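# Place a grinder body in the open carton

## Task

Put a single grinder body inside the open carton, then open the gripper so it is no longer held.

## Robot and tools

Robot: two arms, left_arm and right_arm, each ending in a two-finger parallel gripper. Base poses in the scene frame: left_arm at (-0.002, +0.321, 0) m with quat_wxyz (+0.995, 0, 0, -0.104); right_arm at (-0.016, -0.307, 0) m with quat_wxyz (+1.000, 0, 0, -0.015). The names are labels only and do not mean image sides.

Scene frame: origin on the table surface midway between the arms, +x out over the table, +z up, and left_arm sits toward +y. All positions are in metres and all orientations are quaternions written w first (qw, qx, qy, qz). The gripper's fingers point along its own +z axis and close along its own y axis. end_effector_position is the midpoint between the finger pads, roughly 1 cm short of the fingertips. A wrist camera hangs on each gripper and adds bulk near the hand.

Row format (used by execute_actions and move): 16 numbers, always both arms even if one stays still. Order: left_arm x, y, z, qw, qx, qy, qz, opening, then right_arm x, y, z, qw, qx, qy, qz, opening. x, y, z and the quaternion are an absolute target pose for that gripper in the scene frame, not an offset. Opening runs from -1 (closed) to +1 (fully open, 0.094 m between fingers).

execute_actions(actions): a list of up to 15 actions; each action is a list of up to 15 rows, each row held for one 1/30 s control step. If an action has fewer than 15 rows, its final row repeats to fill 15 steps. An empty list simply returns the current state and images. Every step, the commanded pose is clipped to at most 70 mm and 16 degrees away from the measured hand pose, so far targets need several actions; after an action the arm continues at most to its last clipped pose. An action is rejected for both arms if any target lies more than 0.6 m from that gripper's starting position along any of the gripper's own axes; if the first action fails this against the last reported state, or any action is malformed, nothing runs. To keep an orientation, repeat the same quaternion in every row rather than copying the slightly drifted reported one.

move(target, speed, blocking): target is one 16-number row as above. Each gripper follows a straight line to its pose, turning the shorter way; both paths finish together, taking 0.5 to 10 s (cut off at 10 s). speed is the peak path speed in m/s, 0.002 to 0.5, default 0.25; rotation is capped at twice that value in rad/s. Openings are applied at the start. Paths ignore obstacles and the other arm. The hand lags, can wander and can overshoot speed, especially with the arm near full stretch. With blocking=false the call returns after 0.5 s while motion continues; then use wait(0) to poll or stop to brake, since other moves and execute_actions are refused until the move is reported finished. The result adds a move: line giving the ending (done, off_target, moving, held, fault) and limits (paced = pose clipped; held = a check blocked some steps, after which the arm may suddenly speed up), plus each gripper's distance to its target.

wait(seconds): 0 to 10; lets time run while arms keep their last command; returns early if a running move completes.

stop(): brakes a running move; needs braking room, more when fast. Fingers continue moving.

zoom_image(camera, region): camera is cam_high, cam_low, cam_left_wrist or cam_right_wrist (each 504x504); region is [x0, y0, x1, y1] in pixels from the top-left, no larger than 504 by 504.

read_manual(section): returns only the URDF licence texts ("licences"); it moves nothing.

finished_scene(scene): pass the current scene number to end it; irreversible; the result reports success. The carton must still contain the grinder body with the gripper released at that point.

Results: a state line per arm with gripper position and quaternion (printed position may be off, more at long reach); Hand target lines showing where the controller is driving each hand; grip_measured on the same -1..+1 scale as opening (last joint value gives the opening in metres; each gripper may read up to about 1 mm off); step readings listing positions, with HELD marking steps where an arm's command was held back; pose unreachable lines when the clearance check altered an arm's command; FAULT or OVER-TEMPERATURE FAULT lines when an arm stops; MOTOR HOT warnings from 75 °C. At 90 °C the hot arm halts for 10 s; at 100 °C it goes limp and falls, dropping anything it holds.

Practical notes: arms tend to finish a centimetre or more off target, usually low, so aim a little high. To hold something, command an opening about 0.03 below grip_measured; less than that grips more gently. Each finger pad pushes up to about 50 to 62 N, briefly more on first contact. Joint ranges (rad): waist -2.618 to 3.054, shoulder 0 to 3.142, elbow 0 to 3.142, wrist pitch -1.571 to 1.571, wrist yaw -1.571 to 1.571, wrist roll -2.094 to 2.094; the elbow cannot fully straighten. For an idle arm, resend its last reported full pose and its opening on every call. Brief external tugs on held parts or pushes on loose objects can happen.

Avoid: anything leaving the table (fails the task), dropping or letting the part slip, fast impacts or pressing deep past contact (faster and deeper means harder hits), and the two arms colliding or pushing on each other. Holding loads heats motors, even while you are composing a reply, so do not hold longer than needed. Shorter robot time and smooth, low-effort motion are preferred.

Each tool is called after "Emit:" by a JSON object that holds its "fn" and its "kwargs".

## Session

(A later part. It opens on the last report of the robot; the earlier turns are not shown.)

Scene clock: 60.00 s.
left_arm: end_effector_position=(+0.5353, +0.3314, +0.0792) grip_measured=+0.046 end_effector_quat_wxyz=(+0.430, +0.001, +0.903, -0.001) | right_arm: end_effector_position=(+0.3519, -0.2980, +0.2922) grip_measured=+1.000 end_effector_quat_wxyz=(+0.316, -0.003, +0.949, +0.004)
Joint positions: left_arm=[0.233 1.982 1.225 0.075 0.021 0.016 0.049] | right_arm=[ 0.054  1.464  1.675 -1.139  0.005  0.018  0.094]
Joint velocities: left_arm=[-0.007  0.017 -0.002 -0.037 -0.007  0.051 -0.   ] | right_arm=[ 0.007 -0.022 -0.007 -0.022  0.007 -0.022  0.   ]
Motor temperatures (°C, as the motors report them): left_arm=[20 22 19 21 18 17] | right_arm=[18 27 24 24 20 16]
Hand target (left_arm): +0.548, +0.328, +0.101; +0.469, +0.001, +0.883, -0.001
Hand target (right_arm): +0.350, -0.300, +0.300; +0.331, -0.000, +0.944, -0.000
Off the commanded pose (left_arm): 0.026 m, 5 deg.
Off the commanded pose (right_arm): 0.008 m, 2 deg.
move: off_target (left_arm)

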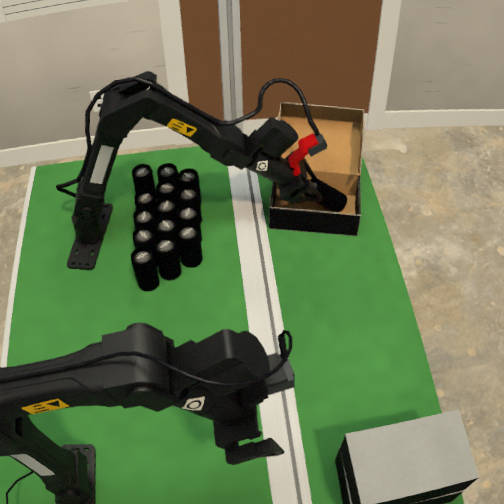

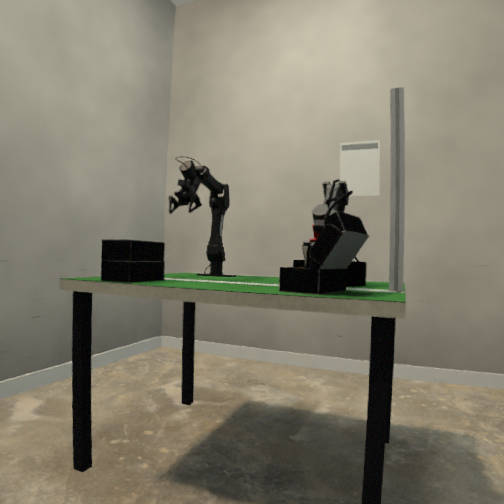

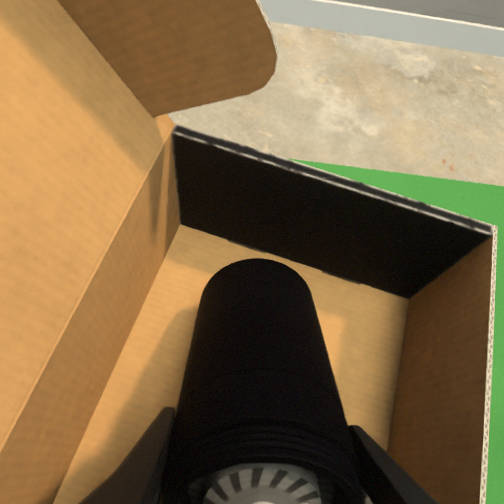

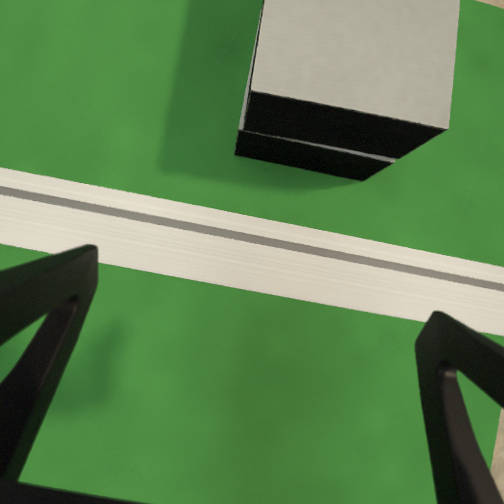

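Touch down, then lighten.

Emit:
{"fn": "move", "kwargs": {"target": [0.55,0.33,0.082,0.47,0,0.883,0,0.03, 0.35,-0.3,0.3,0.33,0,0.94,0,1], "speed": 0.03}}

Emit:
{"fn": "move", "kwargs": {"target": [0.55,0.33,0.082,0.47,0,0.883,0,0.066, 0.35,-0.3,0.3,0.33,0,0.94,0,1]}}

Scene clock: 64.17 s.
left_arm: end_effector_position=(+0.5431, +0.3316, +0.0724) grip_measured=+0.046 end_effector_quat_wxyz=(+0.447, +0.001, +0.895, -0.001) | right_arm: end_effector_position=(+0.3519, -0.2980, +0.2922) grip_measured=+1.000 end_effector_quat_wxyz=(+0.316, -0.003, +0.949, +0.004)
Joint positions: left_arm=[0.233 2.016 1.21  0.162 0.021 0.016 0.049] | right_arm=[ 0.054  1.464  1.675 -1.139  0.005  0.018  0.094]
Joint velocities: left_arm=[ 0.002  0.012 -0.012  0.037 -0.007  0.051 -0.001] | right_arm=[ 0.002 -0.007 -0.002 -0.022  0.007  0.007  0.   ]
Motor temperatures (°C, as the motors report them): left_arm=[20 22 19 22 18 17] | right_arm=[18 27 24 24 20 16]
Hand target (left_arm): +0.550, +0.330, +0.082; +0.469, +0.001, +0.883, -0.001
Hand target (right_arm): +0.350, -0.300, +0.300; +0.331, -0.000, +0.944, -0.000
Off the commanded pose (left_arm): 0.012 m, 3 deg.
Off the commanded pose (right_arm): 0.008 m, 2 deg.
move: off_target (left_arm)

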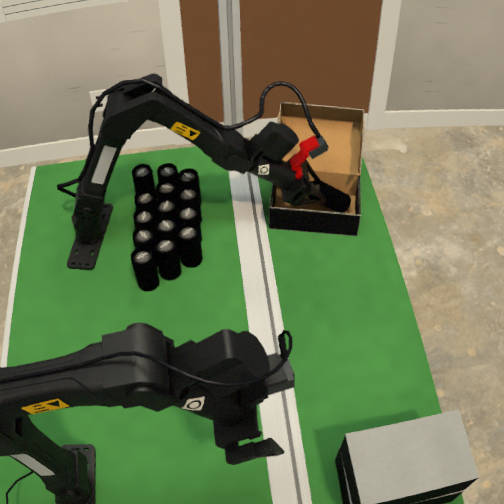

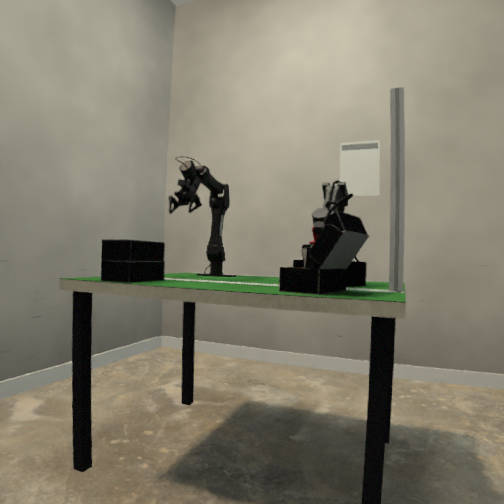

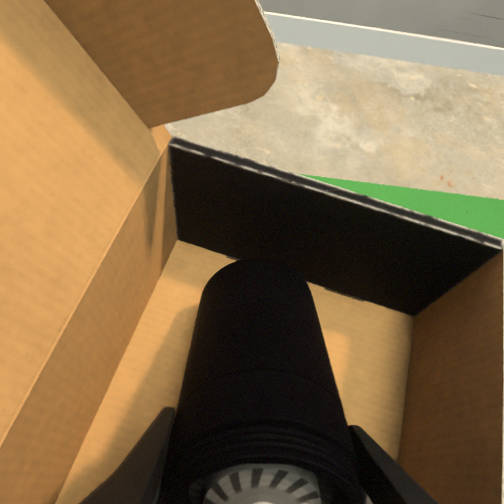

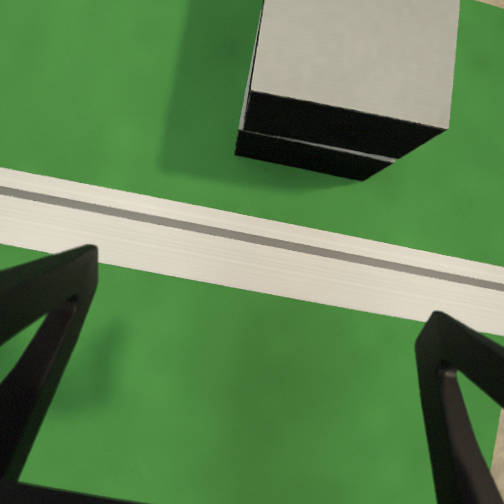

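Scene clock: 64.87 s.
left_arm: end_effector_position=(+0.5432, +0.3316, +0.0726) grip_measured=+0.067 end_effector_quat_wxyz=(+0.447, +0.001, +0.894, -0.001) | right_arm: end_effector_position=(+0.3519, -0.2980, +0.2922) grip_measured=+1.000 end_effector_quat_wxyz=(+0.316, -0.003, +0.949, +0.004)
Joint positions: left_arm=[0.233 2.016 1.21  0.163 0.021 0.016 0.05 ] | right_arm=[ 0.054  1.464  1.675 -1.139  0.005  0.018  0.094]
Joint velocities: left_arm=[-0.007 -0.007 -0.002 -0.022 -0.022 -0.022 -0.001] | right_arm=[-0.012 -0.022 -0.007  0.081 -0.022 -0.022  0.   ]
Motor temperatures (°C, as the motors report them): left_arm=[20 23 19 22 18 17] | right_arm=[18 27 24 24 20 16]
Hand target (left_arm): +0.550, +0.330, +0.082; +0.469, +0.000, +0.883, -0.000
Hand target (right_arm): +0.350, -0.300, +0.300; +0.331, -0.000, +0.944, -0.000
Off the commanded pose (left_arm): 0.012 m, 3 deg.
Off the commanded pose (right_arm): 0.008 m, 2 deg.
move: off_target (left_arm)

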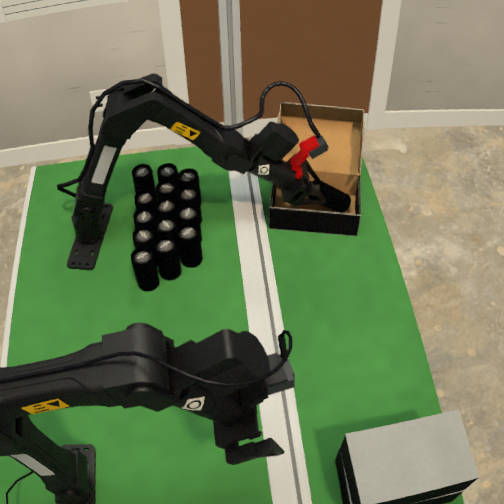

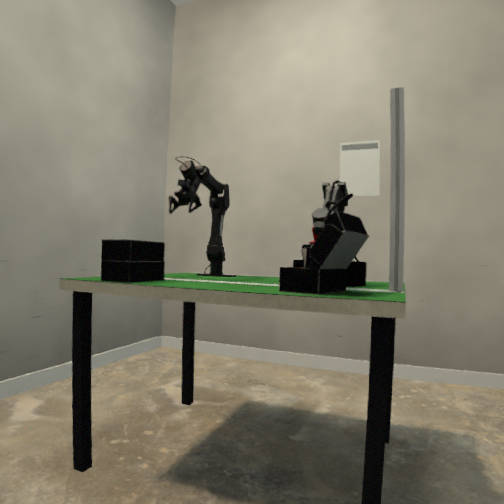

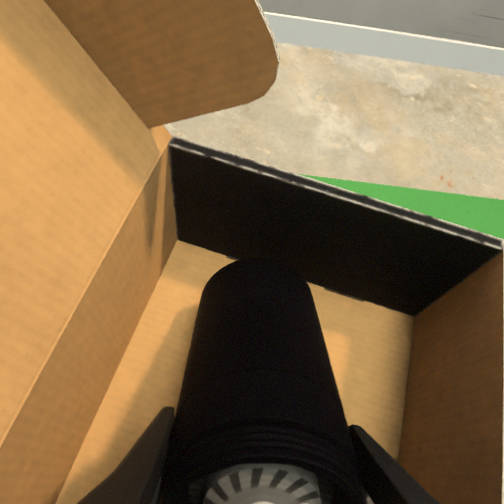

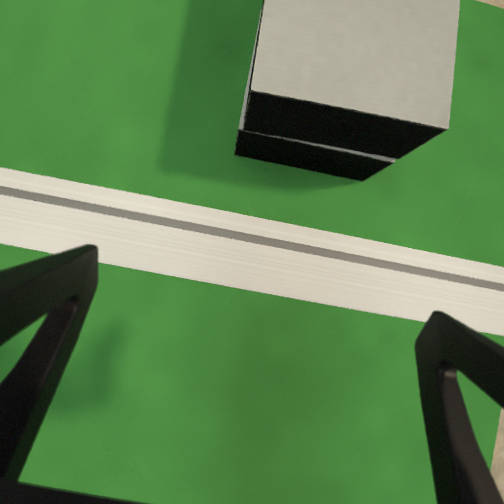

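Emit:
{"fn": "move", "kwargs": {"target": [0.528,0.33,0.046,0.35,0,0.937,0,0.066, 0.35,-0.3,0.3,0.33,0,0.94,0,1], "speed": 0.06}}

Scene clock: 68.77 s.
left_arm: end_effector_position=(+0.5220, +0.3325, +0.0389) grip_measured=+0.067 end_effector_quat_wxyz=(+0.346, -0.001, +0.938, +0.000) | right_arm: end_effector_position=(+0.3518, -0.2980, +0.2922) grip_measured=+1.000 end_effector_quat_wxyz=(+0.316, -0.003, +0.949, +0.004)
Joint positions: left_arm=[ 0.233  2.057  1.302 -0.109  0.014  0.016  0.05 ] | right_arm=[ 0.054  1.464  1.675 -1.139  0.005  0.018  0.094]
Joint velocities: left_arm=[-0.007 -0.032  0.017  0.022  0.022 -0.007 -0.001] | right_arm=[ 0.007 -0.012  0.007  0.007 -0.051  0.022  0.   ]
Motor temperatures (°C, as the motors report them): left_arm=[20 23 20 22 18 17] | right_arm=[18 27 24 24 20 16]
Hand target (left_arm): +0.528, +0.330, +0.046; +0.350, -0.002, +0.937, +0.001
Hand target (right_arm): +0.350, -0.300, +0.300; +0.331, -0.000, +0.944, -0.000
Off the commanded pose (left_arm): 0.010 m, 0 deg.
Off the commanded pose (right_arm): 0.008 m, 2 deg.
move: done

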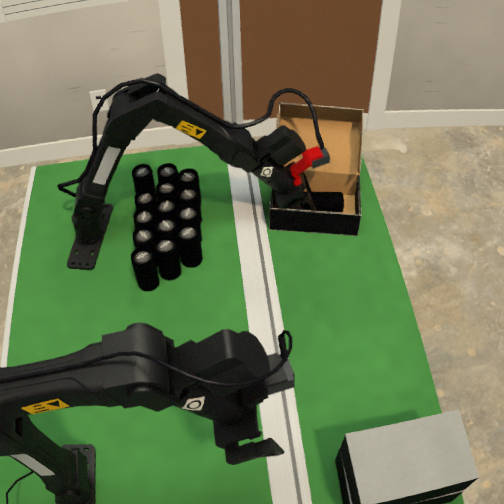

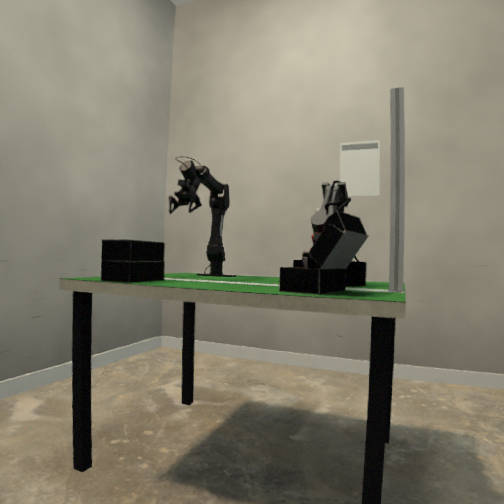

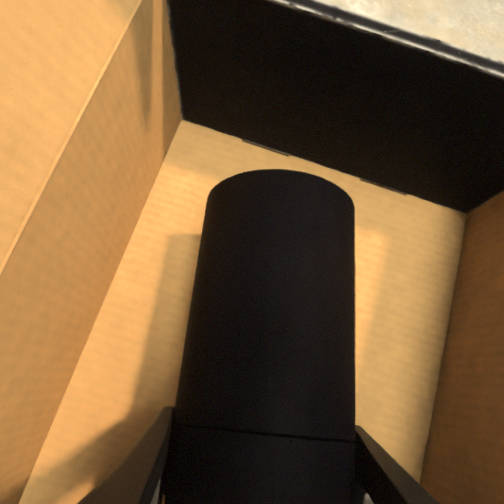

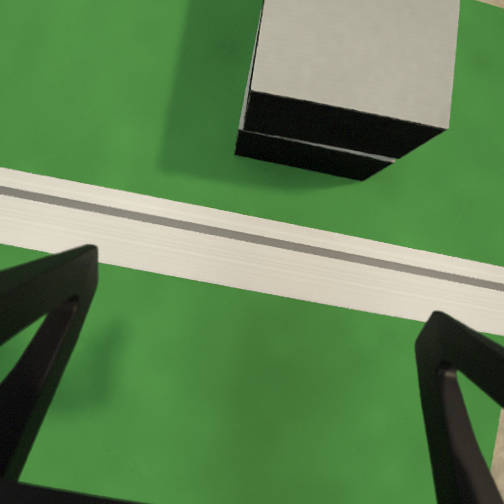

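Emit:
{"fn": "move", "kwargs": {"target": [0.526,0.33,0.038,0.34,0,0.94,0,0.066, 0.35,-0.3,0.3,0.33,0,0.94,0,1], "speed": 0.03}}

Emit:
{"fn": "move", "kwargs": {"target": [0.526,0.33,0.038,0.34,0,0.94,0,0.25, 0.35,-0.3,0.3,0.33,0,0.94,0,1]}}

Emit:
{"fn": "move", "kwargs": {"target": [0.51,0.315,0.14,0.34,0,0.94,0,0.25, 0.35,-0.3,0.3,0.33,0,0.94,0,1], "speed": 0.12}}

Scene clock: 72.53 s.
left_arm: end_effector_position=(+0.5216, +0.3325, +0.0376) grip_measured=+0.067 end_effector_quat_wxyz=(+0.345, -0.001, +0.939, +0.000) | right_arm: end_effector_position=(+0.3518, -0.2980, +0.2922) grip_measured=+1.000 end_effector_quat_wxyz=(+0.316, -0.003, +0.949, +0.004)
Joint positions: left_arm=[ 0.233  2.059  1.302 -0.11   0.014  0.016  0.05 ] | right_arm=[ 0.054  1.464  1.675 -1.139  0.005  0.018  0.094]
Joint velocities: left_arm=[-0.022 -0.012 -0.022  0.007  0.022 -0.007  0.001] | right_arm=[-0.007  0.012 -0.002  0.037  0.022 -0.051  0.   ]
Motor temperatures (°C, as the motors report them): left_arm=[20 23 20 22 18 17] | right_arm=[18 27 24 24 20 16]
Hand target (left_arm): +0.526, +0.330, +0.038; +0.340, -0.000, +0.940, +0.000
Hand target (right_arm): +0.350, -0.300, +0.300; +0.331, -0.000, +0.944, -0.000
Off the commanded pose (left_arm): 0.005 m, 1 deg.
Off the commanded pose (right_arm): 0.008 m, 2 deg.
move: done

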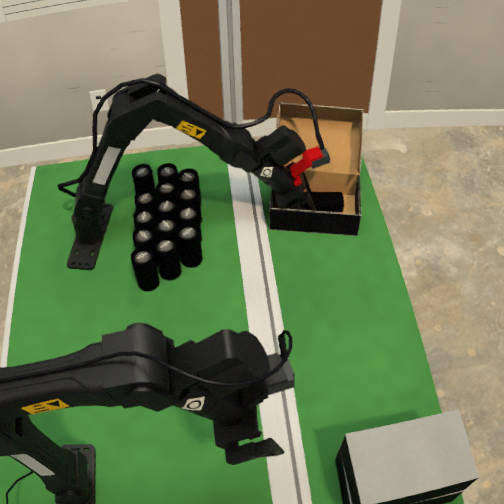

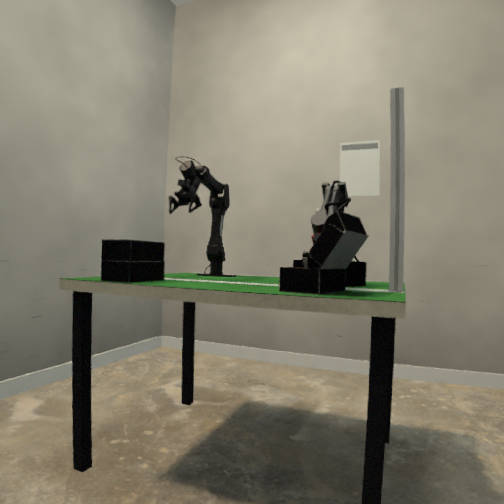

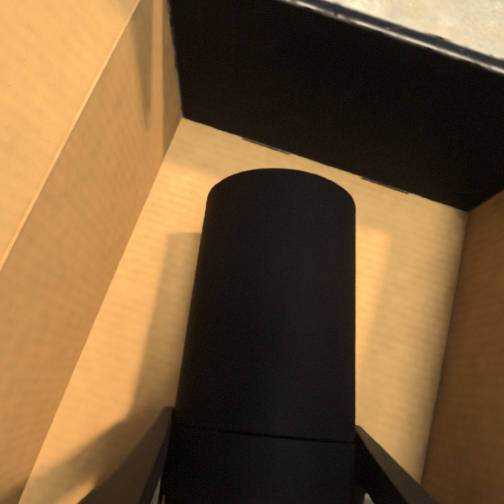

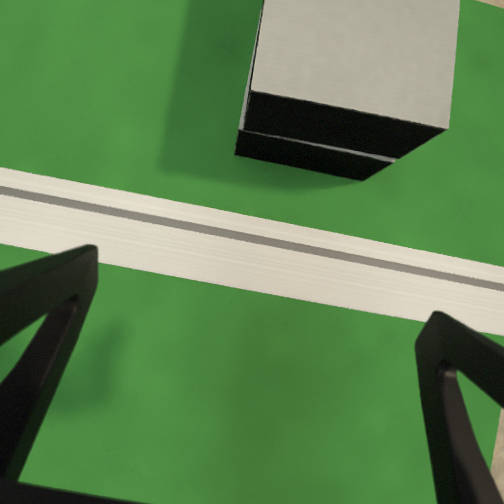

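Scene clock: 73.23 s.
left_arm: end_effector_position=(+0.5194, +0.3329, +0.0357) grip_measured=+0.247 end_effector_quat_wxyz=(+0.339, -0.002, +0.941, +0.002) | right_arm: end_effector_position=(+0.3518, -0.2980, +0.2922) grip_measured=+1.000 end_effector_quat_wxyz=(+0.316, -0.003, +0.949, +0.004)
Joint positions: left_arm=[ 0.233  2.059  1.302 -0.122  0.011  0.016  0.059] | right_arm=[ 0.054  1.464  1.675 -1.139  0.005  0.018  0.094]
Joint velocities: left_arm=[-0.022  0.012  0.002  0.007 -0.007 -0.007  0.001] | right_arm=[-0.012  0.017 -0.012 -0.066 -0.007 -0.037  0.   ]
Motor temperatures (°C, as the motors report them): left_arm=[20 23 20 22 18 17] | right_arm=[18 27 24 24 20 16]
Hand target (left_arm): +0.526, +0.330, +0.038; +0.340, -0.000, +0.940, +0.000
Hand target (right_arm): +0.350, -0.300, +0.300; +0.331, -0.000, +0.944, -0.000
Off the commanded pose (left_arm): 0.008 m, 0 deg.
Off the commanded pose (right_arm): 0.008 m, 2 deg.
move: done

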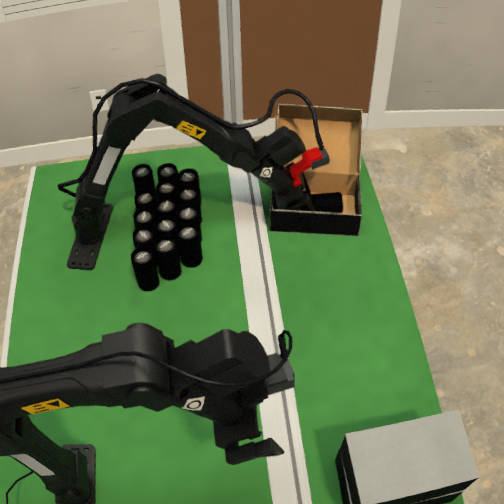

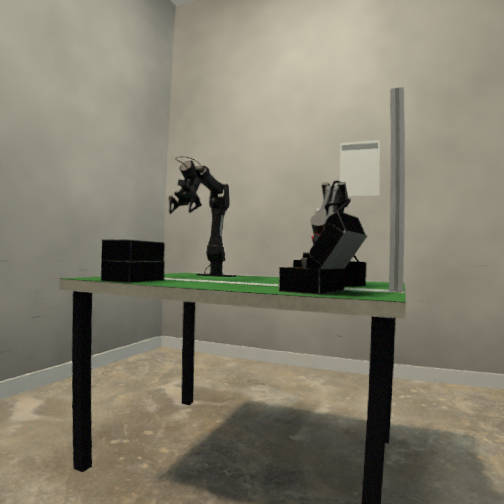

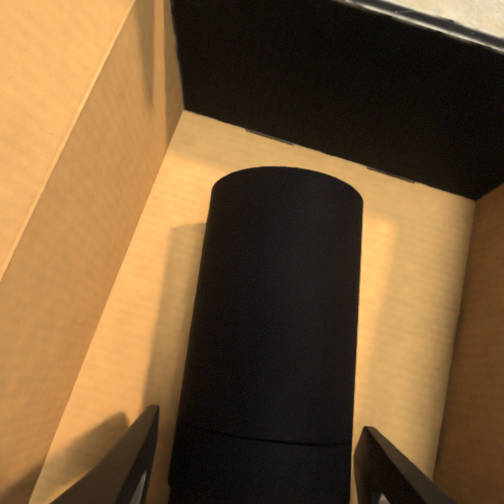

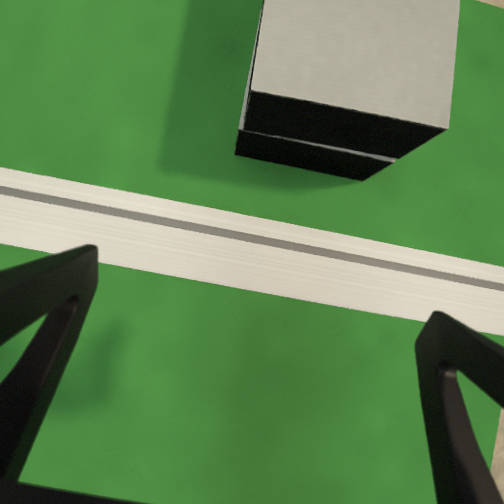

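Scene clock: 74.77 s.
left_arm: end_effector_position=(+0.5067, +0.3180, +0.1154) grip_measured=+0.247 end_effector_quat_wxyz=(+0.318, +0.000, +0.948, -0.001) | right_arm: end_effector_position=(+0.3518, -0.2980, +0.2922) grip_measured=+1.000 end_effector_quat_wxyz=(+0.316, -0.003, +0.949, +0.004)
Joint positions: left_arm=[ 0.199  1.928  1.479 -0.474 -0.005 -0.008  0.059] | right_arm=[ 0.054  1.464  1.675 -1.139  0.005  0.018  0.094]
Joint velocities: left_arm=[-0.002 -0.007 -0.017 -0.007 -0.037 -0.007  0.001] | right_arm=[-0.007 -0.002 -0.002 -0.022  0.037 -0.081  0.   ]
Motor temperatures (°C, as the motors report them): left_arm=[20 23 20 22 18 17] | right_arm=[18 27 24 24 20 16]
Hand target (left_arm): +0.511, +0.315, +0.139; +0.340, -0.000, +0.940, -0.000
Hand target (right_arm): +0.350, -0.300, +0.300; +0.331, -0.000, +0.944, -0.000
Off the commanded pose (left_arm): 0.025 m, 3 deg.
Off the commanded pose (right_arm): 0.008 m, 2 deg.
move: off_target (left_arm)

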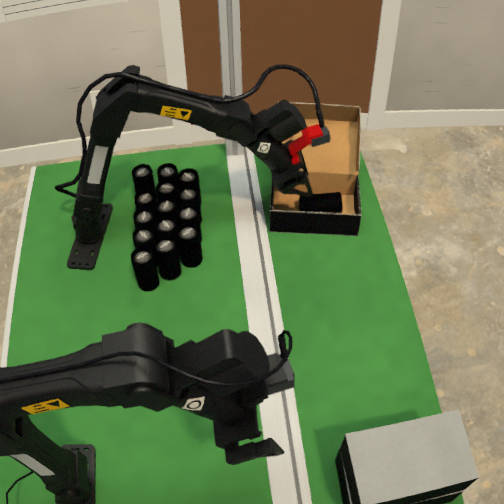

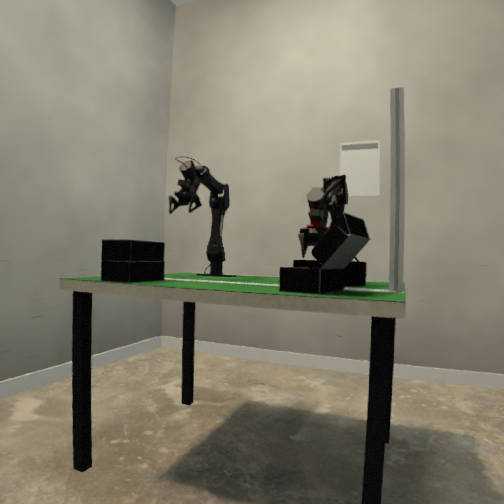

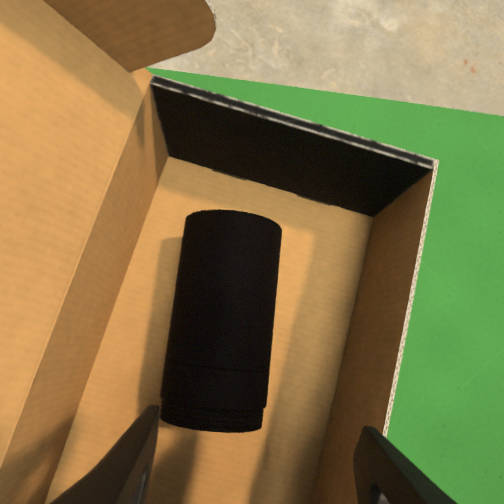

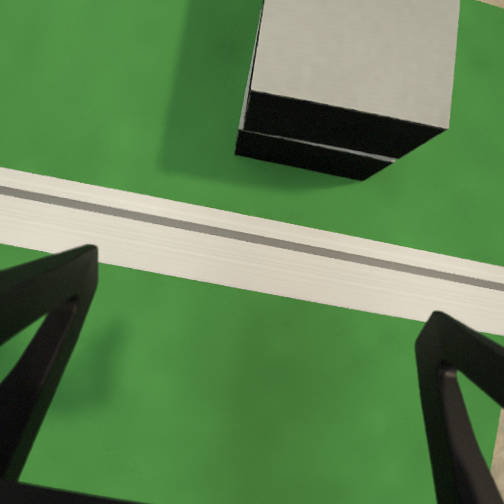

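Emit:
{"fn": "finished_scene", "kwargs": {"scene": 2}}

The scene is finished: the task was done.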